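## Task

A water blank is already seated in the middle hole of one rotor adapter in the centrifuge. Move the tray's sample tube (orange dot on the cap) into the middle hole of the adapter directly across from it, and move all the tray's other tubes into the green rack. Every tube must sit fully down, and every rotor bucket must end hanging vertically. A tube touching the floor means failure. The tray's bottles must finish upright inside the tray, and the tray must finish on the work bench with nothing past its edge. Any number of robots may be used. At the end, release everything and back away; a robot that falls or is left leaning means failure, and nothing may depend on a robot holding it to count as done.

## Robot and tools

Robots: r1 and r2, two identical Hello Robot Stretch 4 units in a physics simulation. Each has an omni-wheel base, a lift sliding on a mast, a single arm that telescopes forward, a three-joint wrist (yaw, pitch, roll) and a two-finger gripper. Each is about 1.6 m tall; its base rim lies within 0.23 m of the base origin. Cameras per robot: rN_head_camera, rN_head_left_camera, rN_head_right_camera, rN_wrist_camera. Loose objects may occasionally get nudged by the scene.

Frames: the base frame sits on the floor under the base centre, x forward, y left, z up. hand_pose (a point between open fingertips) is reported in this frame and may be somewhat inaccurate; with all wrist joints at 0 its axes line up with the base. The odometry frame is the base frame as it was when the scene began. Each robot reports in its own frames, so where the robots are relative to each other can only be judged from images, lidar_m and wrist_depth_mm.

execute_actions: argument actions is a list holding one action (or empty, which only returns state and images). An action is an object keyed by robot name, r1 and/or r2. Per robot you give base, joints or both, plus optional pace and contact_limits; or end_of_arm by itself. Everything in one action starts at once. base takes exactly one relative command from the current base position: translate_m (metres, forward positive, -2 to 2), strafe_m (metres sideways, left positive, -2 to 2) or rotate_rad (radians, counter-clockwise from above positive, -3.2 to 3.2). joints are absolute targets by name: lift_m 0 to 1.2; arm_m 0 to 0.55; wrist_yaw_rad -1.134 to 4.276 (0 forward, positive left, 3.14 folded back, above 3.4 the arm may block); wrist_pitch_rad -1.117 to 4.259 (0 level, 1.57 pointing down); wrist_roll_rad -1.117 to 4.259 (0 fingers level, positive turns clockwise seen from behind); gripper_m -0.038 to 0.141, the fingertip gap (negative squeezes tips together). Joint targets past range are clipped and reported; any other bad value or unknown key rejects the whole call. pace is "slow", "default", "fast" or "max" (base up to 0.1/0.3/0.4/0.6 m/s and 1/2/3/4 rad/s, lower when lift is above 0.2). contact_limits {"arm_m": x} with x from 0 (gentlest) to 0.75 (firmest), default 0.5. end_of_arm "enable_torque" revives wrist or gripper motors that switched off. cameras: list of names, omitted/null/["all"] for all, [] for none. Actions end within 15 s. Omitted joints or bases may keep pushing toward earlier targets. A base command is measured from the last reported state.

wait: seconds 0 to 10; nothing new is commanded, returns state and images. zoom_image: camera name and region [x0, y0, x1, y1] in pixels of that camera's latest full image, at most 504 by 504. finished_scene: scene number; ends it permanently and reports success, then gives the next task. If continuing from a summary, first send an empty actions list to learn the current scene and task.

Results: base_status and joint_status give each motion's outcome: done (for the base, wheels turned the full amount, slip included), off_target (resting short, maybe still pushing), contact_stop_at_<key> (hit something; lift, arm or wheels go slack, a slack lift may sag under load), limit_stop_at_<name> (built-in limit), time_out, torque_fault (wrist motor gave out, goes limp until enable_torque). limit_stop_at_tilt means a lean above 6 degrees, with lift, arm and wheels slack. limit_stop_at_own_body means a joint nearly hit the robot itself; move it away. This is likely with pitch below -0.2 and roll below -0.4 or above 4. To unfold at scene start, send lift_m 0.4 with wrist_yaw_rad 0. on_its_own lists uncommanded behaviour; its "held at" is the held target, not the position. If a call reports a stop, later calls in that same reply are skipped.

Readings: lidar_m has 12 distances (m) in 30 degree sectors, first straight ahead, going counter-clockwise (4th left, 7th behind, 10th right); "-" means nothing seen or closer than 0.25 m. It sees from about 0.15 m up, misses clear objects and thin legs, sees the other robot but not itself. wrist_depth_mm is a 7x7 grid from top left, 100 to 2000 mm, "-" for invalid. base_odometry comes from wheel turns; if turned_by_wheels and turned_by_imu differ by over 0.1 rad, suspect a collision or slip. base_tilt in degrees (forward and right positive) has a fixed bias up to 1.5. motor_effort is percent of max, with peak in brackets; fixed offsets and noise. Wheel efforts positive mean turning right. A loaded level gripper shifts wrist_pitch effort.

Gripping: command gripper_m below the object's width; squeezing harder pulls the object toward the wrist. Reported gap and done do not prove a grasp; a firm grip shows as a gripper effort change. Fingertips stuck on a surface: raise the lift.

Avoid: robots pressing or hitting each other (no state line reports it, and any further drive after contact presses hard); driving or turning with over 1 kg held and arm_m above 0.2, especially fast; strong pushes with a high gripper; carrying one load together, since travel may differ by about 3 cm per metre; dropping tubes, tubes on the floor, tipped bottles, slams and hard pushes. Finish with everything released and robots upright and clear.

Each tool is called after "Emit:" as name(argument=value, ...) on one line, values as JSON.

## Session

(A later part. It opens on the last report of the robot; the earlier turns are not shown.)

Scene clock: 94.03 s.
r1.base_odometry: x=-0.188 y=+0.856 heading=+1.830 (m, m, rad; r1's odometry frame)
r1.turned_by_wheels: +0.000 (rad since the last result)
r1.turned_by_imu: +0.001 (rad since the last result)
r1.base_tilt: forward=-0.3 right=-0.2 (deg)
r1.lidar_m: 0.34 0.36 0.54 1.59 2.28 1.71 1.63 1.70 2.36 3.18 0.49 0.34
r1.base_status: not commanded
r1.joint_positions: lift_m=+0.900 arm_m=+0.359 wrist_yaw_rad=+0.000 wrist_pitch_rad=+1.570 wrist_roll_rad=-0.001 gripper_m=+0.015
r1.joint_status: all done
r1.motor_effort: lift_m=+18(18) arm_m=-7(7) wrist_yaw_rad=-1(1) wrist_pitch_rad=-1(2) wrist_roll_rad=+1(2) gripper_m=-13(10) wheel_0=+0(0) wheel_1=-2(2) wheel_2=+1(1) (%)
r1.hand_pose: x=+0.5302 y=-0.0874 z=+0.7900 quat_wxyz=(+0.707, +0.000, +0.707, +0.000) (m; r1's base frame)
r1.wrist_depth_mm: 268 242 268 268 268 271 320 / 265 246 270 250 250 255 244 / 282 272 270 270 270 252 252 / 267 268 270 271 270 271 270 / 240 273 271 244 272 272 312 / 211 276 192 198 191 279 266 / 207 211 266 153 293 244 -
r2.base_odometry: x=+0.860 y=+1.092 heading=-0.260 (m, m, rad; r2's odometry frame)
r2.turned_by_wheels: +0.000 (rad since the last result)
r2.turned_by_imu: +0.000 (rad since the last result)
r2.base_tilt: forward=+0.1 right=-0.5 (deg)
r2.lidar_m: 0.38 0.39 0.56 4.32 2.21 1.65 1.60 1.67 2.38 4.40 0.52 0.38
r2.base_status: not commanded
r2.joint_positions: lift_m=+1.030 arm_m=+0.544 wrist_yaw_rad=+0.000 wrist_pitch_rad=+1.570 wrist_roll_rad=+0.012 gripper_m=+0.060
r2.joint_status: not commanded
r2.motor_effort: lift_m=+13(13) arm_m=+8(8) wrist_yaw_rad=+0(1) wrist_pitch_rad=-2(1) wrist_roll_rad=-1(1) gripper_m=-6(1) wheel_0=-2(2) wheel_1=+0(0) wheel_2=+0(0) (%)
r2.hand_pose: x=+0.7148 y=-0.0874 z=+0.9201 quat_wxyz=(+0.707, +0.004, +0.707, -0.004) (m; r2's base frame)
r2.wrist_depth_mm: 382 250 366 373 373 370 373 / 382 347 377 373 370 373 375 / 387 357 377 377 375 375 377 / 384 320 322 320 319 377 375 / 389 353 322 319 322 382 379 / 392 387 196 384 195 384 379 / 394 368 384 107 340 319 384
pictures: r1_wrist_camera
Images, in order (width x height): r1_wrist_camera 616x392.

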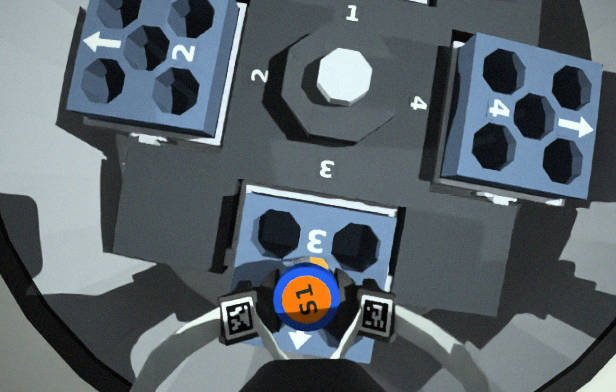

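Emit:
execute_actions(actions=[{"r1":{"joints":{"gripper_m":0.06}},"r2":{"joints":{"lift_m":0.975}}}], cameras=[])

Emit:
execute_actions(actions=[{"r1":{"joints":{"lift_m":1.19}},"r2":{"joints":{"gripper_m":0.015}}}], cameras=["r1_wrist_camera"])

Emit:
execute_actions(actions=[{"r1":{"base":{"strafe_m":1.1}},"r2":{"joints":{"lift_m":1.19}}}], cameras=["r2_wrist_camera","r1_wrist_camera"])

Scene clock: 102.60 s.
r1.base_odometry: x=-0.188 y=+0.856 heading=+1.830 (m, m, rad; r1's odometry frame)
r1.turned_by_wheels: +0.000 (rad since the last result)
r1.turned_by_imu: +0.001 (rad since the last result)
r1.base_tilt: forward=-0.3 right=-0.2 (deg)
r1.lidar_m: 0.34 0.37 0.54 1.57 2.27 1.69 1.63 1.71 2.36 3.17 0.48 0.36
r1.base_status: not commanded
r1.joint_positions: lift_m=+0.900 arm_m=+0.359 wrist_yaw_rad=+0.000 wrist_pitch_rad=+1.571 wrist_roll_rad=-0.001 gripper_m=+0.060
r1.joint_status: all done
r1.motor_effort: lift_m=+18(18) arm_m=-7(7) wrist_yaw_rad=-2(1) wrist_pitch_rad=-2(3) wrist_roll_rad=+1(2) gripper_m=-1(12) wheel_0=+0(0) wheel_1=-2(2) wheel_2=+1(1) (%)
r1.hand_pose: x=+0.5301 y=-0.0874 z=+0.7900 quat_wxyz=(+0.707, +0.000, +0.707, +0.000) (m; r1's base frame)
r1.wrist_depth_mm: 270 242 271 270 271 271 325 / 266 247 271 251 251 257 245 / 283 272 271 271 272 252 252 / 267 271 271 272 272 272 276 / 241 276 271 244 273 272 312 / 211 277 198 216 196 279 267 / 208 217 272 146 297 252 -
r2.base_odometry: x=+0.860 y=+1.092 heading=-0.260 (m, m, rad; r2's odometry frame)
r2.turned_by_wheels: +0.000 (rad since the last result)
r2.turned_by_imu: +0.000 (rad since the last result)
r2.base_tilt: forward=+0.1 right=-0.7 (deg)
r2.lidar_m: 0.37 0.40 0.55 4.33 2.20 1.66 1.60 1.68 2.37 4.41 0.51 0.39
r2.base_status: not commanded
r2.joint_positions: lift_m=+0.975 arm_m=+0.544 wrist_yaw_rad=+0.000 wrist_pitch_rad=+1.570 wrist_roll_rad=+0.012 gripper_m=+0.060
r2.joint_status: all done
r2.motor_effort: lift_m=+13(14) arm_m=+7(8) wrist_yaw_rad=+0(0) wrist_pitch_rad=-1(0) wrist_roll_rad=-1(0) gripper_m=-1(2) wheel_0=-2(2) wheel_1=+0(0) wheel_2=+0(0) (%)
r2.hand_pose: x=+0.7148 y=-0.0874 z=+0.8651 quat_wxyz=(+0.707, +0.004, +0.707, -0.004) (m; r2's base frame)
r2.wrist_depth_mm: 290 246 320 320 317 301 317 / 296 324 322 320 320 312 319 / 271 324 324 322 320 306 322 / 207 267 272 203 263 203 322 / 272 268 267 210 265 264 324 / 301 330 196 327 195 297 324 / 297 330 332 107 325 290 327
pictures: none
No camera images: the call's "cameras" was empty. Leave "cameras" out to get every camera's image.

Scene clock: 104.87 s.
r1.base_odometry: x=-0.188 y=+0.856 heading=+1.830 (m, m, rad; r1's odometry frame)
r1.turned_by_wheels: +0.000 (rad since the last result)
r1.turned_by_imu: +0.001 (rad since the last result)
r1.base_tilt: forward=-0.1 right=-0.1 (deg)
r1.lidar_m: 0.34 0.35 0.55 1.57 2.29 1.70 1.64 1.71 2.38 3.17 0.48 0.36
r1.base_status: not commanded
r1.joint_positions: lift_m=+1.190 arm_m=+0.359 wrist_yaw_rad=+0.000 wrist_pitch_rad=+1.570 wrist_roll_rad=-0.001 gripper_m=+0.060
r1.joint_status: all done
r1.motor_effort: lift_m=+22(25) arm_m=-6(7) wrist_yaw_rad=-2(1) wrist_pitch_rad=-1(2) wrist_roll_rad=+0(2) gripper_m=-4(1) wheel_0=+0(0) wheel_1=-1(2) wheel_2=+1(1) (%)
r1.hand_pose: x=+0.5302 y=-0.0874 z=+1.0795 quat_wxyz=(+0.707, +0.000, +0.707, +0.000) (m; r1's base frame)
r1.wrist_depth_mm: 1160 496 549 559 564 500 1308 / 1336 508 569 564 559 517 1308 / 1281 554 539 539 559 535 1336 / 1308 512 559 564 559 530 1308 / 1308 500 564 564 569 500 1336 / 1308 496 202 500 202 504 1336 / 1308 1336 1118 149 1336 1308 1336
r2.base_odometry: x=+0.860 y=+1.092 heading=-0.260 (m, m, rad; r2's odometry frame)
r2.turned_by_wheels: +0.000 (rad since the last result)
r2.turned_by_imu: +0.000 (rad since the last result)
r2.base_tilt: forward=+0.1 right=-0.7 (deg)
r2.lidar_m: 0.37 0.39 0.56 4.34 2.22 1.65 1.60 1.69 2.34 4.40 0.54 0.39
r2.base_status: not commanded
r2.joint_positions: lift_m=+0.975 arm_m=+0.544 wrist_yaw_rad=+0.000 wrist_pitch_rad=+1.570 wrist_roll_rad=+0.012 gripper_m=+0.015
r2.joint_status: all done
r2.motor_effort: lift_m=+13(13) arm_m=+7(7) wrist_yaw_rad=-2(1) wrist_pitch_rad=+0(1) wrist_roll_rad=+1(0) gripper_m=-8(7) wheel_0=-2(2) wheel_1=+0(0) wheel_2=+0(0) (%)
r2.hand_pose: x=+0.7148 y=-0.0874 z=+0.8651 quat_wxyz=(+0.707, +0.004, +0.707, -0.004) (m; r2's base frame)
r2.wrist_depth_mm: 287 247 319 319 319 303 319 / 294 324 322 324 320 312 320 / 273 325 324 324 320 307 320 / 207 266 273 203 263 202 322 / 271 268 285 207 265 264 324 / 303 330 190 210 189 298 324 / 297 330 332 107 327 286 329
pictures: r1_wrist_camera
Images, in order (width x height): r1_wrist_camera 616x392.

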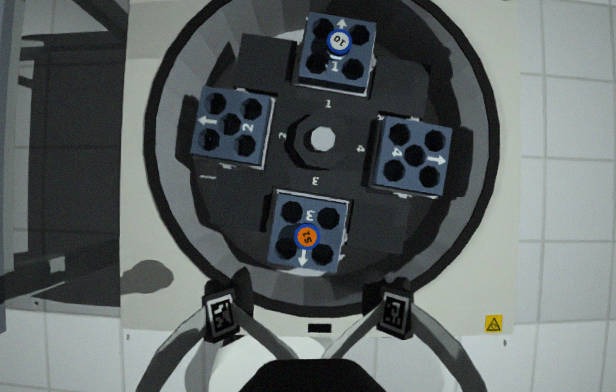

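Scene clock: 109.87 s.
r1.base_odometry: x=-1.251 y=+0.574 heading=+1.830 (m, m, rad; r1's odometry frame)
r1.turned_by_wheels: +0.000 (rad since the last result)
r1.turned_by_imu: +0.000 (rad since the last result)
r1.base_tilt: forward=-0.1 right=+0.0 (deg)
r1.lidar_m: 0.36 0.40 0.58 4.45 2.21 1.68 1.60 1.68 2.33 1.35 0.52 0.38
r1.base_status: done
r1.joint_positions: lift_m=+1.190 arm_m=+0.359 wrist_yaw_rad=+0.000 wrist_pitch_rad=+1.570 wrist_roll_rad=-0.001 gripper_m=+0.060
r1.joint_status: not commanded
r1.motor_effort: lift_m=+22(23) arm_m=-7(7) wrist_yaw_rad=-1(1) wrist_pitch_rad=+0(1) wrist_roll_rad=+0(2) gripper_m=+0(1) wheel_0=+0(7) wheel_1=-2(8) wheel_2=+1(0) (%)
r1.hand_pose: x=+0.5302 y=-0.0874 z=+1.0795 quat_wxyz=(+0.707, +0.000, +0.707, +0.000) (m; r1's base frame)
r1.wrist_depth_mm: 535 480 480 539 539 544 544 / 539 530 539 539 544 544 544 / 544 539 544 544 544 549 544 / 539 539 544 544 549 544 549 / 539 539 544 544 544 549 549 / 544 544 202 549 202 544 549 / 1308 1308 1098 150 1336 1336 1336
r2.base_odometry: x=+0.860 y=+1.092 heading=-0.260 (m, m, rad; r2's odometry frame)
r2.turned_by_wheels: +0.000 (rad since the last result)
r2.turned_by_imu: -0.001 (rad since the last result)
r2.base_tilt: forward=+0.1 right=-0.5 (deg)
r2.lidar_m: 0.37 0.39 0.55 4.34 2.22 1.66 1.59 1.69 2.37 4.40 0.52 0.40
r2.base_status: not commanded
r2.joint_positions: lift_m=+1.190 arm_m=+0.544 wrist_yaw_rad=+0.000 wrist_pitch_rad=+1.570 wrist_roll_rad=+0.012 gripper_m=+0.015
r2.joint_status: all done
r2.motor_effort: lift_m=+23(25) arm_m=+7(7) wrist_yaw_rad=-3(2) wrist_pitch_rad=-2(1) wrist_roll_rad=-2(1) gripper_m=-10(12) wheel_0=-1(2) wheel_1=+0(0) wheel_2=+0(0) (%)
r2.hand_pose: x=+0.7148 y=-0.0874 z=+1.0793 quat_wxyz=(+0.707, +0.004, +0.707, -0.004) (m; r2's base frame)
r2.wrist_depth_mm: 539 535 530 530 535 530 521 / 549 544 436 530 530 530 525 / 544 544 535 539 539 530 530 / 549 544 480 477 530 535 530 / 549 549 539 211 530 539 539 / 559 554 190 211 190 539 539 / 549 549 549 107 549 539 544
pictures: r1_wrist_camera, r2_wrist_camera
Images, in order (width x height): r1_wrist_camera 616x392, r2_wrist_camera 616x392.

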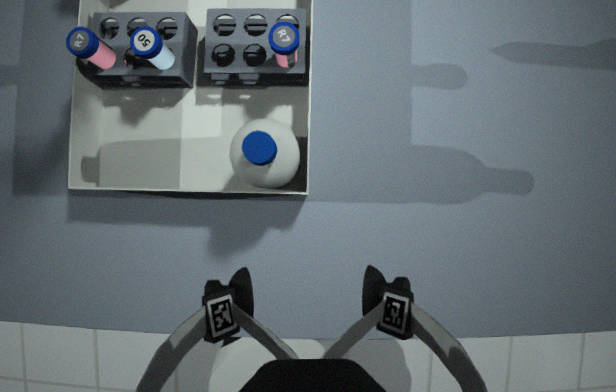

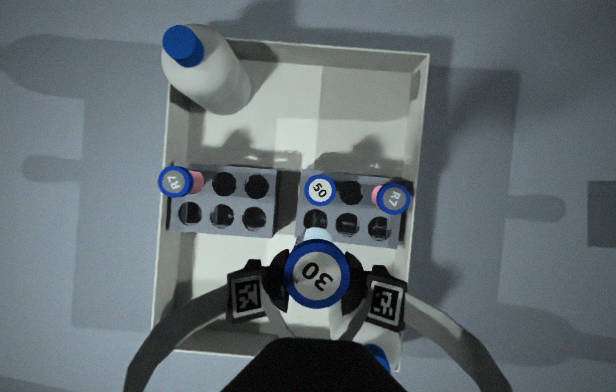

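Emit:
execute_actions(actions=[{"r1":{"base":{"translate_m":0.032}},"r2":{"base":{"strafe_m":-0.5},"joints":{"arm_m":0.45}}}], cameras=["r2_wrist_camera"])

Emit:
execute_actions(actions=[{"r1":{"base":{"strafe_m":0.026},"joints":{"arm_m":0.547}}}], cameras=[])

Emit:
execute_actions(actions=[{"r1":{"joints":{"lift_m":1.02}}}], cameras=["r1_wrist_camera"])

Scene clock: 118.23 s.
r1.base_odometry: x=-1.259 y=+0.605 heading=+1.830 (m, m, rad; r1's odometry frame)
r1.turned_by_wheels: +0.000 (rad since the last result)
r1.turned_by_imu: +0.002 (rad since the last result)
r1.base_tilt: forward=+0.0 right=-0.3 (deg)
r1.lidar_m: 0.33 0.35 0.49 4.46 2.26 1.71 1.65 1.71 2.37 1.24 0.47 0.35
r1.base_status: done
r1.joint_positions: lift_m=+1.190 arm_m=+0.359 wrist_yaw_rad=+0.000 wrist_pitch_rad=+1.570 wrist_roll_rad=-0.001 gripper_m=+0.060
r1.joint_status: not commanded
r1.motor_effort: lift_m=+22(23) arm_m=-7(7) wrist_yaw_rad=+1(0) wrist_pitch_rad=+0(2) wrist_roll_rad=+1(1) gripper_m=-2(3) wheel_0=+0(2) wheel_1=+1(7) wheel_2=+1(9) (%)
r1.hand_pose: x=+0.5302 y=-0.0874 z=+1.0795 quat_wxyz=(+0.707, +0.000, +0.707, +0.000) (m; r1's base frame)
r1.wrist_depth_mm: 539 508 539 539 539 544 544 / 539 477 488 539 544 544 544 / 539 539 539 539 544 549 544 / 539 539 539 473 544 549 549 / 539 549 544 544 549 544 549 / 544 544 202 544 202 544 549 / 1336 549 544 149 544 554 549
r2.base_odometry: x=+0.731 y=+0.609 heading=-0.260 (m, m, rad; r2's odometry frame)
r2.turned_by_wheels: +0.000 (rad since the last result)
r2.turned_by_imu: -0.001 (rad since the last result)
r2.base_tilt: forward=+0.2 right=-0.6 (deg)
r2.lidar_m: 0.35 0.38 0.53 1.99 2.23 1.65 1.60 1.70 2.39 3.90 4.08 0.36
r2.base_status: done
r2.joint_positions: lift_m=+1.190 arm_m=+0.451 wrist_yaw_rad=+0.000 wrist_pitch_rad=+1.570 wrist_roll_rad=+0.012 gripper_m=+0.015
r2.joint_status: all done
r2.motor_effort: lift_m=+23(23) arm_m=-8(9) wrist_yaw_rad=+0(1) wrist_pitch_rad=-2(2) wrist_roll_rad=-3(0) gripper_m=-10(10) wheel_0=+0(10) wheel_1=+2(7) wheel_2=+1(1) (%)
r2.hand_pose: x=+0.6224 y=-0.0874 z=+1.0793 quat_wxyz=(+0.707, +0.004, +0.707, -0.004) (m; r2's base frame)
r2.wrist_depth_mm: 535 530 539 530 530 530 1255 / 539 539 535 539 530 530 1255 / 544 544 539 508 535 1281 1255 / 549 544 544 539 535 1281 1281 / 554 544 549 211 544 1336 1281 / 554 549 190 210 190 1281 1281 / 554 549 549 107 554 549 1308
pictures: r2_wrist_camera
Images, in order (width x height): r2_wrist_camera 616x392.

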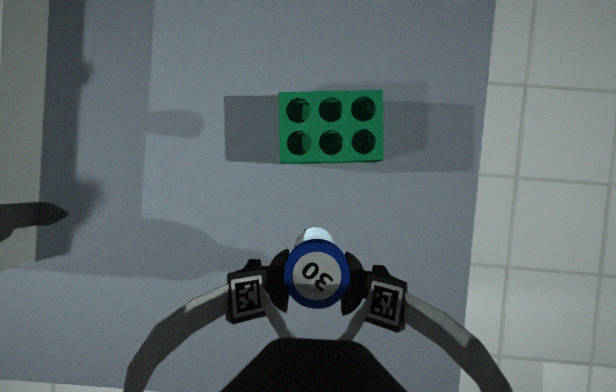

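Scene clock: 119.90 s.
r1.base_odometry: x=-1.284 y=+0.598 heading=+1.830 (m, m, rad; r1's odometry frame)
r1.turned_by_wheels: +0.000 (rad since the last result)
r1.turned_by_imu: +0.000 (rad since the last result)
r1.base_tilt: forward=-0.1 right=-0.1 (deg)
r1.lidar_m: 0.33 0.36 0.51 4.42 2.27 1.69 1.65 1.72 2.37 1.23 0.49 0.35
r1.base_status: done
r1.joint_positions: lift_m=+1.190 arm_m=+0.546 wrist_yaw_rad=+0.000 wrist_pitch_rad=+1.570 wrist_roll_rad=-0.001 gripper_m=+0.060
r1.joint_status: all done
r1.motor_effort: lift_m=+22(22) arm_m=+7(9) wrist_yaw_rad=-1(1) wrist_pitch_rad=+1(1) wrist_roll_rad=+1(1) gripper_m=-3(5) wheel_0=+0(8) wheel_1=-2(7) wheel_2=-1(1) (%)
r1.hand_pose: x=+0.7170 y=-0.0874 z=+1.0795 quat_wxyz=(+0.707, +0.000, +0.707, +0.000) (m; r1's base frame)
r1.wrist_depth_mm: 539 539 539 544 544 544 544 / 539 402 539 539 544 544 544 / 539 512 539 539 544 544 549 / 539 480 512 480 544 544 544 / 539 504 539 544 549 549 549 / 544 544 202 544 202 544 544 / 539 496 488 149 549 544 549
r2.base_odometry: x=+0.731 y=+0.609 heading=-0.260 (m, m, rad; r2's odometry frame)
r2.turned_by_wheels: +0.000 (rad since the last result)
r2.turned_by_imu: +0.000 (rad since the last result)
r2.base_tilt: forward=+0.3 right=-0.6 (deg)
r2.lidar_m: 0.35 0.39 0.53 1.98 2.23 1.66 1.61 1.69 2.39 3.91 4.05 0.37
r2.base_status: not commanded
r2.joint_positions: lift_m=+1.190 arm_m=+0.451 wrist_yaw_rad=+0.000 wrist_pitch_rad=+1.570 wrist_roll_rad=+0.012 gripper_m=+0.015
r2.joint_status: not commanded
r2.motor_effort: lift_m=+23(23) arm_m=-8(8) wrist_yaw_rad=+0(1) wrist_pitch_rad=-2(1) wrist_roll_rad=+0(1) gripper_m=-12(9) wheel_0=+0(0) wheel_1=+2(2) wheel_2=+1(1) (%)
r2.hand_pose: x=+0.6224 y=-0.0874 z=+1.0793 quat_wxyz=(+0.707, +0.004, +0.707, -0.004) (m; r2's base frame)
r2.wrist_depth_mm: 535 530 535 535 535 535 1281 / 539 539 535 539 535 535 1255 / 544 544 539 508 535 1308 1281 / 544 549 539 539 535 1308 1281 / 554 554 544 211 539 1281 1281 / 554 554 190 211 190 1229 1308 / 559 549 554 107 544 544 1308
pictures: none
No camera images: the call's "cameras" was empty. Leave "cameras" out to get every camera's image.

Scene clock: 121.70 s.
r1.base_odometry: x=-1.284 y=+0.598 heading=+1.830 (m, m, rad; r1's odometry frame)
r1.turned_by_wheels: +0.000 (rad since the last result)
r1.turned_by_imu: +0.001 (rad since the last result)
r1.base_tilt: forward=-0.1 right=-0.2 (deg)
r1.lidar_m: 0.32 0.35 0.51 4.42 2.26 1.71 1.62 1.69 2.36 1.23 0.47 0.34
r1.base_status: not commanded
r1.joint_positions: lift_m=+1.020 arm_m=+0.546 wrist_yaw_rad=+0.000 wrist_pitch_rad=+1.570 wrist_roll_rad=-0.001 gripper_m=+0.060
r1.joint_status: all done
r1.motor_effort: lift_m=+18(21) arm_m=+7(7) wrist_yaw_rad=-2(0) wrist_pitch_rad=+0(1) wrist_roll_rad=+1(1) gripper_m=-3(5) wheel_0=+0(0) wheel_1=-2(2) wheel_2=-1(1) (%)
r1.hand_pose: x=+0.7170 y=-0.0874 z=+0.9099 quat_wxyz=(+0.707, +0.000, +0.707, +0.000) (m; r1's base frame)
r1.wrist_depth_mm: 258 359 366 364 373 375 373 / 296 368 368 370 373 373 373 / 368 370 370 368 373 373 375 / 309 332 309 310 375 375 375 / 294 309 310 310 373 375 375 / 370 370 202 370 202 375 377 / 370 370 373 150 375 375 379
r2.base_odometry: x=+0.731 y=+0.609 heading=-0.260 (m, m, rad; r2's odometry frame)
r2.turned_by_wheels: +0.000 (rad since the last result)
r2.turned_by_imu: +0.000 (rad since the last result)
r2.base_tilt: forward=+0.2 right=-0.7 (deg)
r2.lidar_m: 0.35 0.39 0.54 1.99 2.23 1.66 1.61 1.68 2.38 3.89 4.07 0.38
r2.base_status: not commanded
r2.joint_positions: lift_m=+1.190 arm_m=+0.451 wrist_yaw_rad=+0.000 wrist_pitch_rad=+1.570 wrist_roll_rad=+0.012 gripper_m=+0.015
r2.joint_status: not commanded
r2.motor_effort: lift_m=+23(23) arm_m=-8(8) wrist_yaw_rad=+0(0) wrist_pitch_rad=-2(3) wrist_roll_rad=-2(1) gripper_m=-9(13) wheel_0=+0(0) wheel_1=+2(2) wheel_2=+1(1) (%)
r2.hand_pose: x=+0.6224 y=-0.0874 z=+1.0793 quat_wxyz=(+0.707, +0.004, +0.707, -0.004) (m; r2's base frame)
r2.wrist_depth_mm: 525 535 535 535 539 530 1229 / 539 535 530 535 535 530 1281 / 544 544 539 512 530 1308 1281 / 544 544 544 544 539 1308 1281 / 554 549 544 210 539 1281 1281 / 559 554 190 211 190 1308 1336 / 554 554 549 107 544 544 1281
pictures: r1_wrist_camera
Images, in order (width x height): r1_wrist_camera 616x392.

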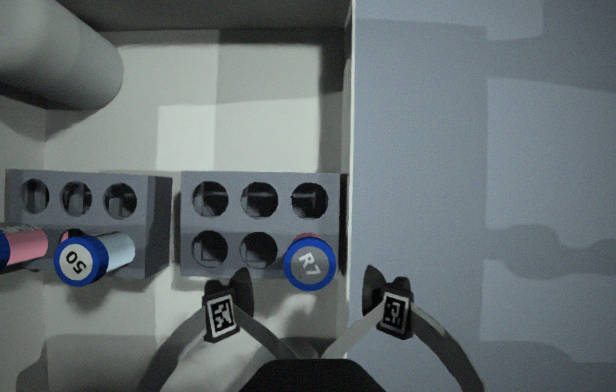

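Emit:
execute_actions(actions=[{"r1":{"base":{"translate_m":0.007}},"r2":{"base":{"strafe_m":0.022},"joints":{"arm_m":0.542}}}], cameras=[])

Emit:
execute_actions(actions=[{"r1":{"joints":{"lift_m":0.975}},"r2":{"joints":{"lift_m":1.06}}}], cameras=["r2_wrist_camera"])

Emit:
execute_actions(actions=[{"r1":{"joints":{"gripper_m":0.015}}}], cameras=[])

Emit:
execute_actions(actions=[{"r1":{"joints":{"lift_m":1.19}}}], cameras=["r1_wrist_camera"])

Scene clock: 131.20 s.
r1.base_odometry: x=-1.286 y=+0.605 heading=+1.830 (m, m, rad; r1's odometry frame)
r1.turned_by_wheels: +0.000 (rad since the last result)
r1.turned_by_imu: +0.001 (rad since the last result)
r1.base_tilt: forward=-0.2 right=+0.0 (deg)
r1.lidar_m: 0.32 0.35 0.51 4.43 2.28 1.72 1.64 1.72 2.39 1.24 0.47 0.34
r1.base_status: done
r1.joint_positions: lift_m=+1.020 arm_m=+0.546 wrist_yaw_rad=+0.000 wrist_pitch_rad=+1.570 wrist_roll_rad=-0.001 gripper_m=+0.060
r1.joint_status: not commanded
r1.motor_effort: lift_m=+18(18) arm_m=+7(7) wrist_yaw_rad=+0(1) wrist_pitch_rad=+0(0) wrist_roll_rad=+1(1) gripper_m=-1(5) wheel_0=+1(3) wheel_1=+0(1) wheel_2=+1(8) (%)
r1.hand_pose: x=+0.7170 y=-0.0874 z=+0.9099 quat_wxyz=(+0.707, +0.000, +0.707, +0.000) (m; r1's base frame)
r1.wrist_depth_mm: 256 343 357 347 373 373 373 / 281 368 368 368 373 373 375 / 368 370 370 368 373 373 375 / 340 332 340 329 375 373 375 / 307 309 309 310 373 375 375 / 368 373 202 370 202 373 377 / 368 370 370 149 377 377 375
r2.base_odometry: x=+0.737 y=+0.630 heading=-0.260 (m, m, rad; r2's odometry frame)
r2.turned_by_wheels: +0.000 (rad since the last result)
r2.turned_by_imu: -0.001 (rad since the last result)
r2.base_tilt: forward=+0.2 right=-0.7 (deg)
r2.lidar_m: 0.35 0.37 0.52 1.97 2.24 1.68 1.61 1.71 2.38 3.92 4.10 0.38
r2.base_status: done
r2.joint_positions: lift_m=+1.190 arm_m=+0.541 wrist_yaw_rad=+0.000 wrist_pitch_rad=+1.570 wrist_roll_rad=+0.012 gripper_m=+0.015
r2.joint_status: all done
r2.motor_effort: lift_m=+23(23) arm_m=+8(10) wrist_yaw_rad=-2(1) wrist_pitch_rad=-2(2) wrist_roll_rad=+2(0) gripper_m=-12(11) wheel_0=+0(7) wheel_1=-1(7) wheel_2=+1(0) (%)
r2.hand_pose: x=+0.7118 y=-0.0874 z=+1.0793 quat_wxyz=(+0.707, +0.004, +0.707, -0.004) (m; r2's base frame)
r2.wrist_depth_mm: 539 539 535 530 530 525 1255 / 530 535 535 535 530 530 1281 / 535 544 535 535 539 535 1281 / 521 544 549 535 539 539 1281 / 544 549 544 211 539 535 1281 / 539 544 190 211 189 544 1308 / 554 554 549 107 544 544 1281
pictures: none
No camera images: the call's "cameras" was empty. Leave "cameras" out to get every camera's image.

Scene clock: 132.80 s.
r1.base_odometry: x=-1.286 y=+0.605 heading=+1.830 (m, m, rad; r1's odometry frame)
r1.turned_by_wheels: +0.000 (rad since the last result)
r1.turned_by_imu: +0.000 (rad since the last result)
r1.base_tilt: forward=-0.2 right=-0.1 (deg)
r1.lidar_m: 0.32 0.36 0.50 4.41 2.28 1.72 1.63 1.72 2.38 1.19 0.47 0.35
r1.base_status: not commanded
r1.joint_positions: lift_m=+0.975 arm_m=+0.546 wrist_yaw_rad=+0.000 wrist_pitch_rad=+1.570 wrist_roll_rad=-0.001 gripper_m=+0.060
r1.joint_status: all done
r1.motor_effort: lift_m=+18(17) arm_m=+7(7) wrist_yaw_rad=+1(1) wrist_pitch_rad=+0(0) wrist_roll_rad=+1(2) gripper_m=-3(2) wheel_0=+1(1) wheel_1=+0(0) wheel_2=+1(1) (%)
r1.hand_pose: x=+0.7170 y=-0.0874 z=+0.8649 quat_wxyz=(+0.707, +0.000, +0.707, +0.000) (m; r1's base frame)
r1.wrist_depth_mm: 256 322 324 324 327 327 327 / 278 322 324 324 327 329 329 / 324 324 324 325 327 329 329 / 293 296 320 320 329 329 329 / 264 267 294 264 329 329 330 / 264 324 202 204 202 329 330 / 324 324 325 150 330 329 330
r2.base_odometry: x=+0.737 y=+0.630 heading=-0.260 (m, m, rad; r2's odometry frame)
r2.turned_by_wheels: +0.000 (rad since the last result)
r2.turned_by_imu: +0.000 (rad since the last result)
r2.base_tilt: forward=+0.2 right=-0.7 (deg)
r2.lidar_m: 0.36 0.38 0.54 1.99 2.23 1.67 1.60 1.71 2.38 3.91 4.11 0.37
r2.base_status: not commanded
r2.joint_positions: lift_m=+1.060 arm_m=+0.541 wrist_yaw_rad=+0.000 wrist_pitch_rad=+1.570 wrist_roll_rad=+0.012 gripper_m=+0.015
r2.joint_status: all done
r2.motor_effort: lift_m=+13(20) arm_m=+8(8) wrist_yaw_rad=-1(1) wrist_pitch_rad=+0(1) wrist_roll_rad=-1(1) gripper_m=-9(11) wheel_0=+0(0) wheel_1=-2(1) wheel_2=+1(1) (%)
r2.hand_pose: x=+0.7118 y=-0.0874 z=+0.9501 quat_wxyz=(+0.707, +0.004, +0.707, -0.004) (m; r2's base frame)
r2.wrist_depth_mm: 410 410 410 407 407 402 1118 / 413 410 410 407 407 404 1118 / 413 413 415 410 407 407 1160 / 415 418 413 407 382 410 1138 / 418 418 415 211 384 410 1160 / 421 421 190 210 190 413 1160 / 421 421 424 107 415 415 1160
pictures: r2_wrist_camera
Images, in order (width x height): r2_wrist_camera 616x392.

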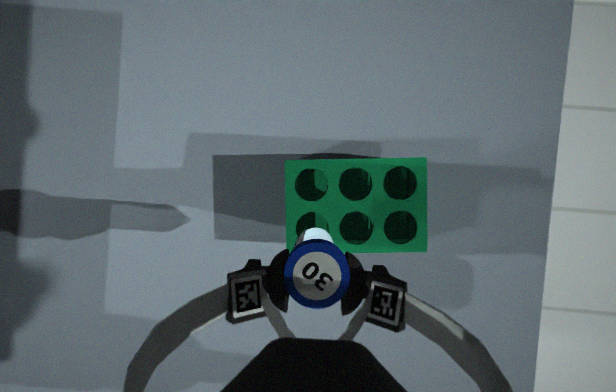

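Scene clock: 134.03 s.
r1.base_odometry: x=-1.286 y=+0.605 heading=+1.830 (m, m, rad; r1's odometry frame)
r1.turned_by_wheels: +0.000 (rad since the last result)
r1.turned_by_imu: +0.000 (rad since the last result)
r1.base_tilt: forward=-0.1 right=-0.2 (deg)
r1.lidar_m: 0.33 0.35 0.49 4.44 2.29 1.71 1.64 1.72 2.39 1.23 0.47 0.34
r1.base_status: not commanded
r1.joint_positions: lift_m=+0.975 arm_m=+0.546 wrist_yaw_rad=+0.000 wrist_pitch_rad=+1.570 wrist_roll_rad=-0.001 gripper_m=+0.015
r1.joint_status: all done
r1.motor_effort: lift_m=+18(18) arm_m=+6(7) wrist_yaw_rad=-2(2) wrist_pitch_rad=-1(0) wrist_roll_rad=+1(1) gripper_m=-10(8) wheel_0=+1(1) wheel_1=+0(0) wheel_2=+1(1) (%)
r1.hand_pose: x=+0.7170 y=-0.0874 z=+0.8649 quat_wxyz=(+0.707, +0.000, +0.707, +0.000) (m; r1's base frame)
r1.wrist_depth_mm: 256 322 322 324 327 327 329 / 279 324 322 325 327 327 330 / 324 324 324 325 327 329 329 / 293 296 320 320 327 329 329 / 263 267 294 265 329 329 330 / 264 324 193 198 191 329 329 / 325 324 325 154 329 329 330
r2.base_odometry: x=+0.737 y=+0.630 heading=-0.260 (m, m, rad; r2's odometry frame)
r2.turned_by_wheels: +0.000 (rad since the last result)
r2.turned_by_imu: +0.000 (rad since the last result)
r2.base_tilt: forward=+0.3 right=-0.5 (deg)
r2.lidar_m: 0.36 0.38 0.54 2.01 2.24 1.66 1.60 1.70 2.37 3.93 4.11 0.36
r2.base_status: not commanded
r2.joint_positions: lift_m=+1.060 arm_m=+0.541 wrist_yaw_rad=+0.000 wrist_pitch_rad=+1.570 wrist_roll_rad=+0.012 gripper_m=+0.015
r2.joint_status: not commanded
r2.motor_effort: lift_m=+13(13) arm_m=+8(8) wrist_yaw_rad=+0(1) wrist_pitch_rad=-1(1) wrist_roll_rad=-1(1) gripper_m=-8(13) wheel_0=+0(0) wheel_1=-1(2) wheel_2=+1(1) (%)
r2.hand_pose: x=+0.7118 y=-0.0874 z=+0.9501 quat_wxyz=(+0.707, +0.004, +0.707, -0.004) (m; r2's base frame)
r2.wrist_depth_mm: 410 410 407 404 402 402 1138 / 415 410 407 407 404 407 1138 / 413 415 410 410 410 407 1138 / 418 415 413 407 382 404 1138 / 418 421 415 211 379 410 1160 / 424 421 190 211 190 413 1182 / 421 418 421 107 415 413 1160
pictures: none
No camera images: the call's "cameras" was empty. Leave "cameras" out to get every camera's image.

Scene clock: 136.00 s.
r1.base_odometry: x=-1.286 y=+0.605 heading=+1.830 (m, m, rad; r1's odometry frame)
r1.turned_by_wheels: +0.000 (rad since the last result)
r1.turned_by_imu: +0.001 (rad since the last result)
r1.base_tilt: forward=+0.0 right=-0.2 (deg)
r1.lidar_m: 0.32 0.35 0.48 4.41 2.28 1.70 1.65 1.73 2.37 1.21 0.46 0.35
r1.base_status: not commanded
r1.joint_positions: lift_m=+1.190 arm_m=+0.546 wrist_yaw_rad=+0.000 wrist_pitch_rad=+1.570 wrist_roll_rad=-0.001 gripper_m=+0.015
r1.joint_status: all done
r1.motor_effort: lift_m=+23(24) arm_m=+6(7) wrist_yaw_rad=+0(0) wrist_pitch_rad=+0(0) wrist_roll_rad=+2(1) gripper_m=-10(10) wheel_0=+1(1) wheel_1=+0(0) wheel_2=+1(1) (%)
r1.hand_pose: x=+0.7170 y=-0.0874 z=+1.0795 quat_wxyz=(+0.707, +0.000, +0.707, +0.000) (m; r1's base frame)
r1.wrist_depth_mm: 539 539 539 539 544 544 544 / 535 407 539 539 544 544 544 / 539 500 539 544 539 544 549 / 539 480 535 535 544 549 549 / 539 504 539 480 544 544 549 / 544 539 193 198 192 544 549 / 544 484 504 153 549 549 549
r2.base_odometry: x=+0.737 y=+0.630 heading=-0.260 (m, m, rad; r2's odometry frame)
r2.turned_by_wheels: +0.000 (rad since the last result)
r2.turned_by_imu: +0.000 (rad since the last result)
r2.base_tilt: forward=+0.3 right=-0.6 (deg)
r2.lidar_m: 0.34 0.37 0.53 1.98 2.23 1.66 1.60 1.70 2.37 3.91 4.11 0.37
r2.base_status: not commanded
r2.joint_positions: lift_m=+1.060 arm_m=+0.541 wrist_yaw_rad=+0.000 wrist_pitch_rad=+1.570 wrist_roll_rad=+0.012 gripper_m=+0.015
r2.joint_status: not commanded
r2.motor_effort: lift_m=+13(13) arm_m=+8(8) wrist_yaw_rad=+0(1) wrist_pitch_rad=-1(1) wrist_roll_rad=-1(1) gripper_m=-5(8) wheel_0=+0(0) wheel_1=-2(2) wheel_2=+1(1) (%)
r2.hand_pose: x=+0.7118 y=-0.0874 z=+0.9501 quat_wxyz=(+0.707, +0.004, +0.707, -0.004) (m; r2's base frame)
r2.wrist_depth_mm: 413 407 407 404 404 402 1118 / 413 410 407 407 407 404 1160 / 415 415 413 410 407 404 1160 / 415 413 413 404 382 407 1160 / 421 415 415 210 382 410 1138 / 421 421 190 211 190 413 1182 / 424 421 418 107 418 413 1182
pictures: r1_wrist_camera
Images, in order (width x height): r1_wrist_camera 616x392.

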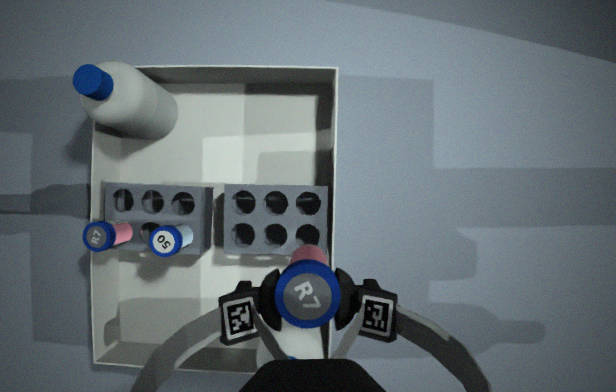

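Emit:
execute_actions(actions=[{"r1":{"joints":{"arm_m":0.2}},"r2":{"base":{"strafe_m":0.003},"joints":{"arm_m":0.545}}}], cameras=[])

Emit:
execute_actions(actions=[{"r1":{"base":{"strafe_m":0.6}},"r2":{"joints":{"lift_m":0.985},"pace":"slow"}}], cameras=["r2_wrist_camera"])

Scene clock: 143.07 s.
r1.base_odometry: x=-1.286 y=+0.605 heading=+1.830 (m, m, rad; r1's odometry frame)
r1.turned_by_wheels: +0.000 (rad since the last result)
r1.turned_by_imu: +0.001 (rad since the last result)
r1.base_tilt: forward=-0.2 right=-0.2 (deg)
r1.lidar_m: 0.31 0.35 0.49 4.43 2.29 1.71 1.65 1.73 2.39 1.20 0.47 0.34
r1.base_status: not commanded
r1.joint_positions: lift_m=+1.190 arm_m=+0.201 wrist_yaw_rad=+0.000 wrist_pitch_rad=+1.570 wrist_roll_rad=+0.000 gripper_m=+0.015
r1.joint_status: all done
r1.motor_effort: lift_m=+23(23) arm_m=-7(7) wrist_yaw_rad=+0(2) wrist_pitch_rad=-1(1) wrist_roll_rad=+1(0) gripper_m=-9(10) wheel_0=+1(1) wheel_1=+0(0) wheel_2=+1(1) (%)
r1.hand_pose: x=+0.3722 y=-0.0874 z=+1.0795 quat_wxyz=(+0.707, +0.000, +0.707, +0.000) (m; r1's base frame)
r1.wrist_depth_mm: 539 535 539 402 544 544 544 / 544 539 539 473 549 544 544 / 539 539 544 544 549 544 549 / 539 544 544 544 544 549 549 / 1308 1308 549 544 549 549 549 / 1308 1308 193 198 192 1336 1366 / 1336 1308 1098 154 1336 1336 1336
r2.base_odometry: x=+0.738 y=+0.633 heading=-0.260 (m, m, rad; r2's odometry frame)
r2.turned_by_wheels: +0.000 (rad since the last result)
r2.turned_by_imu: +0.000 (rad since the last result)
r2.base_tilt: forward=+0.2 right=-0.6 (deg)
r2.lidar_m: 0.36 0.39 0.53 1.97 2.24 1.64 1.61 1.71 2.40 3.93 4.12 0.36
r2.base_status: done
r2.joint_positions: lift_m=+1.060 arm_m=+0.544 wrist_yaw_rad=+0.000 wrist_pitch_rad=+1.570 wrist_roll_rad=+0.012 gripper_m=+0.015
r2.joint_status: all done
r2.motor_effort: lift_m=+13(13) arm_m=+8(7) wrist_yaw_rad=+0(1) wrist_pitch_rad=-1(2) wrist_roll_rad=-1(0) gripper_m=-8(9) wheel_0=+0(6) wheel_1=+0(7) wheel_2=+1(3) (%)
r2.hand_pose: x=+0.7148 y=-0.0874 z=+0.9501 quat_wxyz=(+0.707, +0.004, +0.707, -0.004) (m; r2's base frame)
r2.wrist_depth_mm: 413 407 407 404 402 402 402 / 415 413 407 407 407 404 1138 / 418 413 413 410 407 404 1160 / 418 418 413 404 382 407 1160 / 418 418 415 211 404 413 1160 / 421 418 190 211 190 410 1182 / 427 424 421 107 415 413 1182
pictures: none
No camera images: the call's "cameras" was empty. Leave "cameras" out to get every camera's image.

Scene clock: 146.40 s.
r1.base_odometry: x=-1.866 y=+0.451 heading=+1.830 (m, m, rad; r1's odometry frame)
r1.turned_by_wheels: +0.000 (rad since the last result)
r1.turned_by_imu: +0.000 (rad since the last result)
r1.base_tilt: forward=-0.1 right=-0.2 (deg)
r1.lidar_m: 0.33 0.39 3.94 3.83 2.29 1.66 1.63 1.71 2.34 1.32 0.49 0.35
r1.base_status: done
r1.joint_positions: lift_m=+1.190 arm_m=+0.201 wrist_yaw_rad=+0.000 wrist_pitch_rad=+1.570 wrist_roll_rad=+0.000 gripper_m=+0.015
r1.joint_status: not commanded
r1.motor_effort: lift_m=+23(23) arm_m=-7(7) wrist_yaw_rad=+1(1) wrist_pitch_rad=-1(2) wrist_roll_rad=+2(1) gripper_m=-9(13) wheel_0=+1(8) wheel_1=-2(7) wheel_2=+0(1) (%)
r1.hand_pose: x=+0.3722 y=-0.0874 z=+1.0795 quat_wxyz=(+0.707, +0.000, +0.707, +0.000) (m; r1's base frame)
r1.wrist_depth_mm: 1336 544 539 539 544 544 530 / 1308 544 539 539 549 549 521 / 1336 544 544 544 544 544 549 / 1308 539 544 549 549 544 544 / 1308 1336 1336 544 1336 1336 1336 / 1308 1308 193 198 192 1308 1308 / 1308 1308 1118 153 1336 1336 1336
r2.base_odometry: x=+0.738 y=+0.633 heading=-0.260 (m, m, rad; r2's odometry frame)
r2.turned_by_wheels: +0.000 (rad since the last result)
r2.turned_by_imu: +0.000 (rad since the last result)
r2.base_tilt: forward=+0.3 right=-0.7 (deg)
r2.lidar_m: 0.34 0.38 0.53 2.01 2.21 1.68 1.61 1.70 2.39 3.91 4.10 0.38
r2.base_status: not commanded
r2.joint_positions: lift_m=+0.985 arm_m=+0.544 wrist_yaw_rad=+0.000 wrist_pitch_rad=+1.570 wrist_roll_rad=+0.012 gripper_m=+0.015
r2.joint_status: all done
r2.motor_effort: lift_m=+13(14) arm_m=+7(7) wrist_yaw_rad=+0(1) wrist_pitch_rad=-2(1) wrist_roll_rad=+1(1) gripper_m=-10(7) wheel_0=+1(0) wheel_1=+0(0) wheel_2=+1(1) (%)
r2.hand_pose: x=+0.7148 y=-0.0874 z=+0.8751 quat_wxyz=(+0.707, +0.004, +0.707, -0.004) (m; r2's base frame)
r2.wrist_depth_mm: 336 338 332 330 330 329 327 / 338 334 334 332 330 330 330 / 340 336 338 336 334 332 329 / 342 342 338 278 309 330 334 / 342 342 340 211 309 336 334 / 345 345 190 211 190 336 336 / 345 345 343 107 340 336 338
pictures: r2_wrist_camera
Images, in order (width x height): r2_wrist_camera 616x392.

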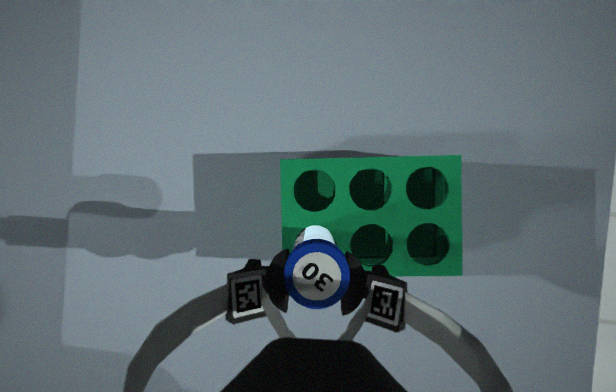

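Emit:
execute_actions(actions=[{"r2":{"joints":{"gripper_m":0.06}}}], cameras=[])

Emit:
execute_actions(actions=[{"r2":{"joints":{"lift_m":1.15}}}], cameras=[])

Emit:
execute_actions(actions=[{"r2":{"base":{"strafe_m":0.47}},"r1":{"joints":{"arm_m":0.42},"pace":"slow"}}], cameras=[])

Emit:
execute_actions(actions=[{"r2":{"base":{"translate_m":0.04},"joints":{"lift_m":1.03}}}], cameras=["r1_wrist_camera","r2_wrist_camera"])

Scene clock: 161.20 s.
r1.base_odometry: x=-1.866 y=+0.451 heading=+1.830 (m, m, rad; r1's odometry frame)
r1.turned_by_wheels: +0.000 (rad since the last result)
r1.turned_by_imu: +0.001 (rad since the last result)
r1.base_tilt: forward=-0.3 right=-0.1 (deg)
r1.lidar_m: 0.35 0.37 3.96 3.83 2.29 1.69 1.64 1.72 2.37 1.31 0.50 0.35
r1.base_status: not commanded
r1.joint_positions: lift_m=+1.190 arm_m=+0.201 wrist_yaw_rad=+0.000 wrist_pitch_rad=+1.570 wrist_roll_rad=+0.000 gripper_m=+0.015
r1.joint_status: not commanded
r1.motor_effort: lift_m=+23(23) arm_m=-7(6) wrist_yaw_rad=-1(0) wrist_pitch_rad=-1(1) wrist_roll_rad=+1(0) gripper_m=-8(12) wheel_0=+1(2) wheel_1=-2(2) wheel_2=+0(0) (%)
r1.hand_pose: x=+0.3722 y=-0.0874 z=+1.0795 quat_wxyz=(+0.707, +0.000, +0.707, +0.000) (m; r1's base frame)
r1.wrist_depth_mm: 1308 539 544 544 544 544 530 / 1308 544 544 544 544 544 521 / 1308 544 544 544 549 544 549 / 1308 544 544 544 544 549 549 / 1336 1336 1308 539 1336 1308 1336 / 1308 1308 193 198 192 1336 1336 / 1336 1308 1118 154 1336 1308 1336
r2.base_odometry: x=+0.738 y=+0.633 heading=-0.260 (m, m, rad; r2's odometry frame)
r2.turned_by_wheels: +0.000 (rad since the last result)
r2.turned_by_imu: +0.000 (rad since the last result)
r2.base_tilt: forward=+0.3 right=-0.7 (deg)
r2.lidar_m: 0.35 0.38 0.52 1.98 2.24 1.66 1.60 1.71 2.38 3.92 4.11 0.37
r2.base_status: not commanded
r2.joint_positions: lift_m=+0.985 arm_m=+0.544 wrist_yaw_rad=+0.000 wrist_pitch_rad=+1.570 wrist_roll_rad=+0.012 gripper_m=+0.060
r2.joint_status: all done
r2.motor_effort: lift_m=+13(13) arm_m=+7(8) wrist_yaw_rad=-1(0) wrist_pitch_rad=-1(2) wrist_roll_rad=-2(1) gripper_m=-5(9) wheel_0=+0(0) wheel_1=+0(0) wheel_2=+1(1) (%)
r2.hand_pose: x=+0.7148 y=-0.0874 z=+0.8751 quat_wxyz=(+0.707, +0.004, +0.707, -0.004) (m; r2's base frame)
r2.wrist_depth_mm: 334 334 334 332 330 329 327 / 340 338 332 334 332 329 329 / 340 340 334 334 332 332 330 / 342 340 340 277 309 334 334 / 343 342 340 271 307 336 336 / 343 342 196 340 195 338 336 / 345 343 343 107 340 338 338
pictures: none
No camera images: the call's "cameras" was empty. Leave "cameras" out to get every camera's image.

Scene clock: 162.97 s.
r1.base_odometry: x=-1.866 y=+0.451 heading=+1.830 (m, m, rad; r1's odometry frame)
r1.turned_by_wheels: +0.000 (rad since the last result)
r1.turned_by_imu: +0.001 (rad since the last result)
r1.base_tilt: forward=-0.3 right=-0.3 (deg)
r1.lidar_m: 0.35 0.36 3.96 3.83 2.31 1.68 1.63 1.71 2.38 1.30 0.49 0.35
r1.base_status: not commanded
r1.joint_positions: lift_m=+1.190 arm_m=+0.201 wrist_yaw_rad=+0.000 wrist_pitch_rad=+1.570 wrist_roll_rad=+0.000 gripper_m=+0.015
r1.joint_status: not commanded
r1.motor_effort: lift_m=+23(23) arm_m=-7(6) wrist_yaw_rad=-1(1) wrist_pitch_rad=-1(1) wrist_roll_rad=+1(1) gripper_m=-13(11) wheel_0=+1(1) wheel_1=-2(2) wheel_2=+0(0) (%)
r1.hand_pose: x=+0.3722 y=-0.0874 z=+1.0795 quat_wxyz=(+0.707, +0.000, +0.707, +0.000) (m; r1's base frame)
r1.wrist_depth_mm: 1308 539 544 544 544 544 525 / 1308 544 544 544 544 544 517 / 1308 544 544 544 549 544 554 / 1281 544 544 544 549 549 549 / 1308 1308 1308 549 1336 1336 1336 / 1336 1308 193 197 192 1308 1336 / 1308 1308 1098 154 1308 1336 1336
r2.base_odometry: x=+0.738 y=+0.633 heading=-0.260 (m, m, rad; r2's odometry frame)
r2.turned_by_wheels: +0.000 (rad since the last result)
r2.turned_by_imu: +0.000 (rad since the last result)
r2.base_tilt: forward=+0.2 right=-0.7 (deg)
r2.lidar_m: 0.35 0.38 0.51 1.97 2.25 1.67 1.61 1.71 2.39 3.92 4.09 0.38
r2.base_status: not commanded
r2.joint_positions: lift_m=+1.150 arm_m=+0.544 wrist_yaw_rad=+0.000 wrist_pitch_rad=+1.570 wrist_roll_rad=+0.012 gripper_m=+0.060
r2.joint_status: all done
r2.motor_effort: lift_m=+23(19) arm_m=+7(7) wrist_yaw_rad=-1(0) wrist_pitch_rad=-2(2) wrist_roll_rad=+2(0) gripper_m=+1(3) wheel_0=+1(1) wheel_1=+0(0) wheel_2=+1(1) (%)
r2.hand_pose: x=+0.7148 y=-0.0874 z=+1.0393 quat_wxyz=(+0.707, +0.004, +0.707, -0.004) (m; r2's base frame)
r2.wrist_depth_mm: 500 496 500 492 492 484 1229 / 496 500 500 496 488 488 1255 / 504 504 500 500 496 492 1255 / 508 508 504 442 496 500 1205 / 504 504 500 504 496 496 1255 / 508 508 196 508 196 500 1255 / 517 512 512 107 504 504 1281
pictures: none
No camera images: the call's "cameras" was empty. Leave "cameras" out to get every camera's image.

Scene clock: 166.43 s.
r1.base_odometry: x=-1.866 y=+0.451 heading=+1.830 (m, m, rad; r1's odometry frame)
r1.turned_by_wheels: +0.000 (rad since the last result)
r1.turned_by_imu: +0.001 (rad since the last result)
r1.base_tilt: forward=+0.0 right=-0.1 (deg)
r1.lidar_m: 0.33 0.37 3.94 3.83 2.29 1.69 1.63 1.70 2.36 1.31 0.48 0.35
r1.base_status: not commanded
r1.joint_positions: lift_m=+1.190 arm_m=+0.419 wrist_yaw_rad=+0.000 wrist_pitch_rad=+1.570 wrist_roll_rad=+0.000 gripper_m=+0.015
r1.joint_status: all done
r1.motor_effort: lift_m=+23(23) arm_m=+7(7) wrist_yaw_rad=+0(2) wrist_pitch_rad=-1(1) wrist_roll_rad=+1(0) gripper_m=-13(11) wheel_0=+1(1) wheel_1=-2(2) wheel_2=+0(0) (%)
r1.hand_pose: x=+0.5899 y=-0.0874 z=+1.0795 quat_wxyz=(+0.707, +0.000, +0.707, +0.000) (m; r1's base frame)
r1.wrist_depth_mm: 1308 544 539 544 544 544 500 / 1308 539 544 544 539 544 504 / 1308 544 539 539 539 544 496 / 1336 544 544 544 544 544 512 / 1336 544 544 544 544 549 544 / 1336 544 193 198 191 549 549 / 1336 544 544 154 549 549 549
r2.base_odometry: x=+0.858 y=+1.087 heading=-0.260 (m, m, rad; r2's odometry frame)
r2.turned_by_wheels: +0.000 (rad since the last result)
r2.turned_by_imu: +0.001 (rad since the last result)
r2.base_tilt: forward=+0.3 right=-0.6 (deg)
r2.lidar_m: 0.37 0.39 0.55 4.34 2.21 1.65 1.60 1.68 2.37 4.40 0.53 0.38
r2.base_status: done
r2.joint_positions: lift_m=+1.150 arm_m=+0.544 wrist_yaw_rad=+0.000 wrist_pitch_rad=+1.570 wrist_roll_rad=+0.012 gripper_m=+0.060
r2.joint_status: not commanded
r2.motor_effort: lift_m=+23(23) arm_m=+8(8) wrist_yaw_rad=-1(0) wrist_pitch_rad=-1(1) wrist_roll_rad=+0(1) gripper_m=-1(3) wheel_0=+0(8) wheel_1=-1(9) wheel_2=+1(1) (%)
r2.hand_pose: x=+0.7148 y=-0.0874 z=+1.0393 quat_wxyz=(+0.707, +0.004, +0.707, -0.004) (m; r2's base frame)
r2.wrist_depth_mm: 500 496 452 492 488 488 488 / 508 500 442 488 492 488 488 / 504 508 496 500 492 492 488 / 508 504 439 439 439 496 496 / 508 500 439 500 488 500 496 / 508 508 196 508 195 500 500 / 512 517 504 107 500 504 496
pictures: none
No camera images: the call's "cameras" was empty. Leave "cameras" out to get every camera's image.

Scene clock: 167.97 s.
r1.base_odometry: x=-1.866 y=+0.451 heading=+1.830 (m, m, rad; r1's odometry frame)
r1.turned_by_wheels: +0.000 (rad since the last result)
r1.turned_by_imu: +0.000 (rad since the last result)
r1.base_tilt: forward=-0.1 right=-0.1 (deg)
r1.lidar_m: 0.33 0.37 3.94 3.82 2.30 1.68 1.64 1.71 2.36 1.33 0.48 0.35
r1.base_status: not commanded
r1.joint_positions: lift_m=+1.190 arm_m=+0.419 wrist_yaw_rad=+0.000 wrist_pitch_rad=+1.570 wrist_roll_rad=+0.000 gripper_m=+0.015
r1.joint_status: not commanded
r1.motor_effort: lift_m=+23(23) arm_m=+7(7) wrist_yaw_rad=-2(0) wrist_pitch_rad=+0(1) wrist_roll_rad=+0(1) gripper_m=-8(13) wheel_0=+1(2) wheel_1=-2(2) wheel_2=+1(0) (%)
r1.hand_pose: x=+0.5899 y=-0.0874 z=+1.0795 quat_wxyz=(+0.707, +0.000, +0.707, +0.000) (m; r1's base frame)
r1.wrist_depth_mm: 1308 539 544 544 544 549 500 / 1308 539 544 544 539 544 504 / 1308 544 539 544 544 544 496 / 1281 544 544 544 544 544 512 / 1281 544 544 544 544 549 544 / 1308 544 193 198 192 549 544 / 1308 544 544 154 544 549 549
r2.base_odometry: x=+0.897 y=+1.077 heading=-0.260 (m, m, rad; r2's odometry frame)
r2.turned_by_wheels: +0.000 (rad since the last result)
r2.turned_by_imu: +0.000 (rad since the last result)
r2.base_tilt: forward=+0.2 right=-0.6 (deg)
r2.lidar_m: 0.33 0.36 0.50 4.33 2.26 1.70 1.64 1.71 2.41 4.40 0.48 0.34
r2.base_status: done
r2.joint_positions: lift_m=+1.030 arm_m=+0.544 wrist_yaw_rad=+0.000 wrist_pitch_rad=+1.570 wrist_roll_rad=+0.012 gripper_m=+0.060
r2.joint_status: all done
r2.motor_effort: lift_m=+13(24) arm_m=+7(8) wrist_yaw_rad=+0(1) wrist_pitch_rad=-1(2) wrist_roll_rad=+0(0) gripper_m=+2(1) wheel_0=+0(5) wheel_1=+0(6) wheel_2=+2(9) (%)
r2.hand_pose: x=+0.7148 y=-0.0874 z=+0.9201 quat_wxyz=(+0.707, +0.004, +0.707, -0.004) (m; r2's base frame)
r2.wrist_depth_mm: 217 237 347 355 375 373 373 / 382 248 375 377 377 377 373 / 384 366 382 377 373 375 375 / 387 351 379 377 379 379 377 / 392 325 324 322 319 379 377 / 392 355 196 351 195 382 382 / 392 375 389 107 382 310 384
pictures: r1_wrist_camera, r2_wrist_camera
Images, in order (width x height): r1_wrist_camera 616x392, r2_wrist_camera 616x392.

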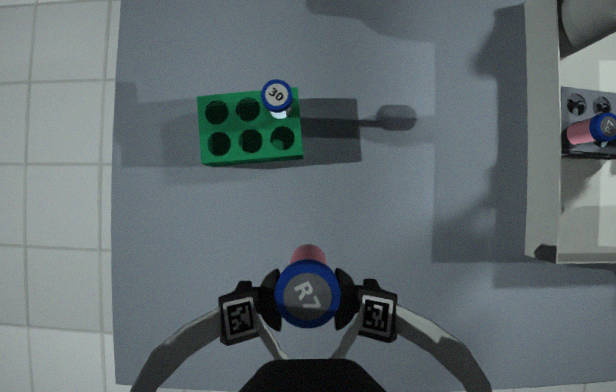

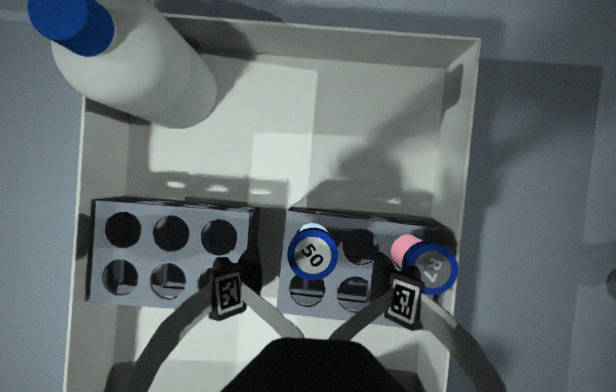

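Emit:
execute_actions(actions=[{"r1":{"base":{"strafe_m":0.109},"joints":{"arm_m":0.532}},"r2":{"joints":{"lift_m":0.975}}}], cameras=[])

Emit:
execute_actions(actions=[{"r1":{"joints":{"lift_m":1.06}},"r2":{"joints":{"gripper_m":0.015}}}], cameras=["r1_wrist_camera"])

Emit:
execute_actions(actions=[{"r2":{"joints":{"lift_m":1.19}}}], cameras=["r2_wrist_camera"])

Scene clock: 176.63 s.
r1.base_odometry: x=-1.971 y=+0.423 heading=+1.830 (m, m, rad; r1's odometry frame)
r1.turned_by_wheels: +0.000 (rad since the last result)
r1.turned_by_imu: +0.001 (rad since the last result)
r1.base_tilt: forward=-0.1 right=-0.2 (deg)
r1.lidar_m: 0.34 3.24 3.86 3.71 2.28 1.67 1.64 1.72 2.38 1.33 0.48 0.36
r1.base_status: done
r1.joint_positions: lift_m=+1.190 arm_m=+0.531 wrist_yaw_rad=+0.000 wrist_pitch_rad=+1.570 wrist_roll_rad=+0.000 gripper_m=+0.015
r1.joint_status: all done
r1.motor_effort: lift_m=+23(23) arm_m=+7(7) wrist_yaw_rad=+1(0) wrist_pitch_rad=+1(1) wrist_roll_rad=+1(0) gripper_m=-13(13) wheel_0=+2(6) wheel_1=-1(6) wheel_2=+1(1) (%)
r1.hand_pose: x=+0.7020 y=-0.0874 z=+1.0795 quat_wxyz=(+0.707, +0.000, +0.707, +0.000) (m; r1's base frame)
r1.wrist_depth_mm: 1308 1308 539 544 539 544 544 / 1308 1308 544 544 544 544 544 / 1308 1308 544 544 544 544 549 / 1336 1308 544 539 539 544 549 / 1308 1308 544 512 544 544 549 / 1308 1336 193 198 192 549 549 / 1336 1308 544 154 549 549 549
r2.base_odometry: x=+0.897 y=+1.077 heading=-0.260 (m, m, rad; r2's odometry frame)
r2.turned_by_wheels: +0.000 (rad since the last result)
r2.turned_by_imu: -0.001 (rad since the last result)
r2.base_tilt: forward=+0.2 right=-0.7 (deg)
r2.lidar_m: 0.34 0.36 0.49 4.34 2.26 1.70 1.63 1.74 2.43 4.39 0.46 0.35
r2.base_status: not commanded
r2.joint_positions: lift_m=+0.975 arm_m=+0.544 wrist_yaw_rad=+0.000 wrist_pitch_rad=+1.570 wrist_roll_rad=+0.012 gripper_m=+0.060
r2.joint_status: all done
r2.motor_effort: lift_m=+13(11) arm_m=+7(7) wrist_yaw_rad=-1(0) wrist_pitch_rad=-1(2) wrist_roll_rad=+2(1) gripper_m=-5(2) wheel_0=+0(1) wheel_1=-1(0) wheel_2=+1(2) (%)
r2.hand_pose: x=+0.7149 y=-0.0874 z=+0.8651 quat_wxyz=(+0.707, +0.004, +0.707, -0.004) (m; r2's base frame)
r2.wrist_depth_mm: 182 204 312 300 287 267 319 / 252 240 322 320 320 306 320 / 290 327 325 324 320 319 322 / 281 324 325 324 322 310 322 / 274 268 268 265 266 279 327 / 279 270 196 266 195 204 327 / 298 332 330 107 297 282 327
pictures: none
No camera images: the call's "cameras" was empty. Leave "cameras" out to get every camera's image.

Scene clock: 178.23 s.
r1.base_odometry: x=-1.971 y=+0.423 heading=+1.830 (m, m, rad; r1's odometry frame)
r1.turned_by_wheels: +0.000 (rad since the last result)
r1.turned_by_imu: +0.000 (rad since the last result)
r1.base_tilt: forward=+0.0 right=-0.1 (deg)
r1.lidar_m: 0.34 3.23 3.81 3.72 2.28 1.67 1.63 1.69 2.37 1.31 0.50 0.36
r1.base_status: not commanded
r1.joint_positions: lift_m=+1.060 arm_m=+0.531 wrist_yaw_rad=+0.000 wrist_pitch_rad=+1.570 wrist_roll_rad=+0.000 gripper_m=+0.015
r1.joint_status: all done
r1.motor_effort: lift_m=+18(21) arm_m=+7(7) wrist_yaw_rad=-1(1) wrist_pitch_rad=+1(1) wrist_roll_rad=+1(1) gripper_m=-12(11) wheel_0=+2(2) wheel_1=+0(1) wheel_2=+1(1) (%)
r1.hand_pose: x=+0.7020 y=-0.0874 z=+0.9499 quat_wxyz=(+0.707, +0.000, +0.707, +0.000) (m; r1's base frame)
r1.wrist_depth_mm: 1182 1160 410 410 415 413 413 / 1182 1182 410 413 413 415 415 / 1182 1182 413 413 413 415 415 / 1205 1182 415 410 353 415 418 / 1205 1205 413 351 407 413 418 / 1182 1182 193 198 192 415 418 / 1182 1182 415 154 415 415 415
r2.base_odometry: x=+0.897 y=+1.077 heading=-0.260 (m, m, rad; r2's odometry frame)
r2.turned_by_wheels: +0.000 (rad since the last result)
r2.turned_by_imu: +0.000 (rad since the last result)
r2.base_tilt: forward=+0.2 right=-0.7 (deg)
r2.lidar_m: 0.33 0.35 0.51 4.34 2.26 1.70 1.62 1.71 2.43 4.40 0.48 0.36
r2.base_status: not commanded
r2.joint_positions: lift_m=+0.975 arm_m=+0.544 wrist_yaw_rad=+0.000 wrist_pitch_rad=+1.570 wrist_roll_rad=+0.012 gripper_m=+0.015
r2.joint_status: all done
r2.motor_effort: lift_m=+13(13) arm_m=+7(7) wrist_yaw_rad=+0(0) wrist_pitch_rad=-2(1) wrist_roll_rad=+2(1) gripper_m=-12(13) wheel_0=-1(1) wheel_1=-1(1) wheel_2=+1(1) (%)
r2.hand_pose: x=+0.7149 y=-0.0874 z=+0.8651 quat_wxyz=(+0.707, +0.004, +0.707, -0.004) (m; r2's base frame)
r2.wrist_depth_mm: 182 204 312 301 287 268 319 / 251 240 322 322 319 306 320 / 290 327 324 324 324 320 320 / 282 327 327 324 322 312 322 / 274 268 297 213 265 279 325 / 271 270 190 208 189 204 325 / 301 332 330 107 297 265 329
pictures: r1_wrist_camera
Images, in order (width x height): r1_wrist_camera 616x392.

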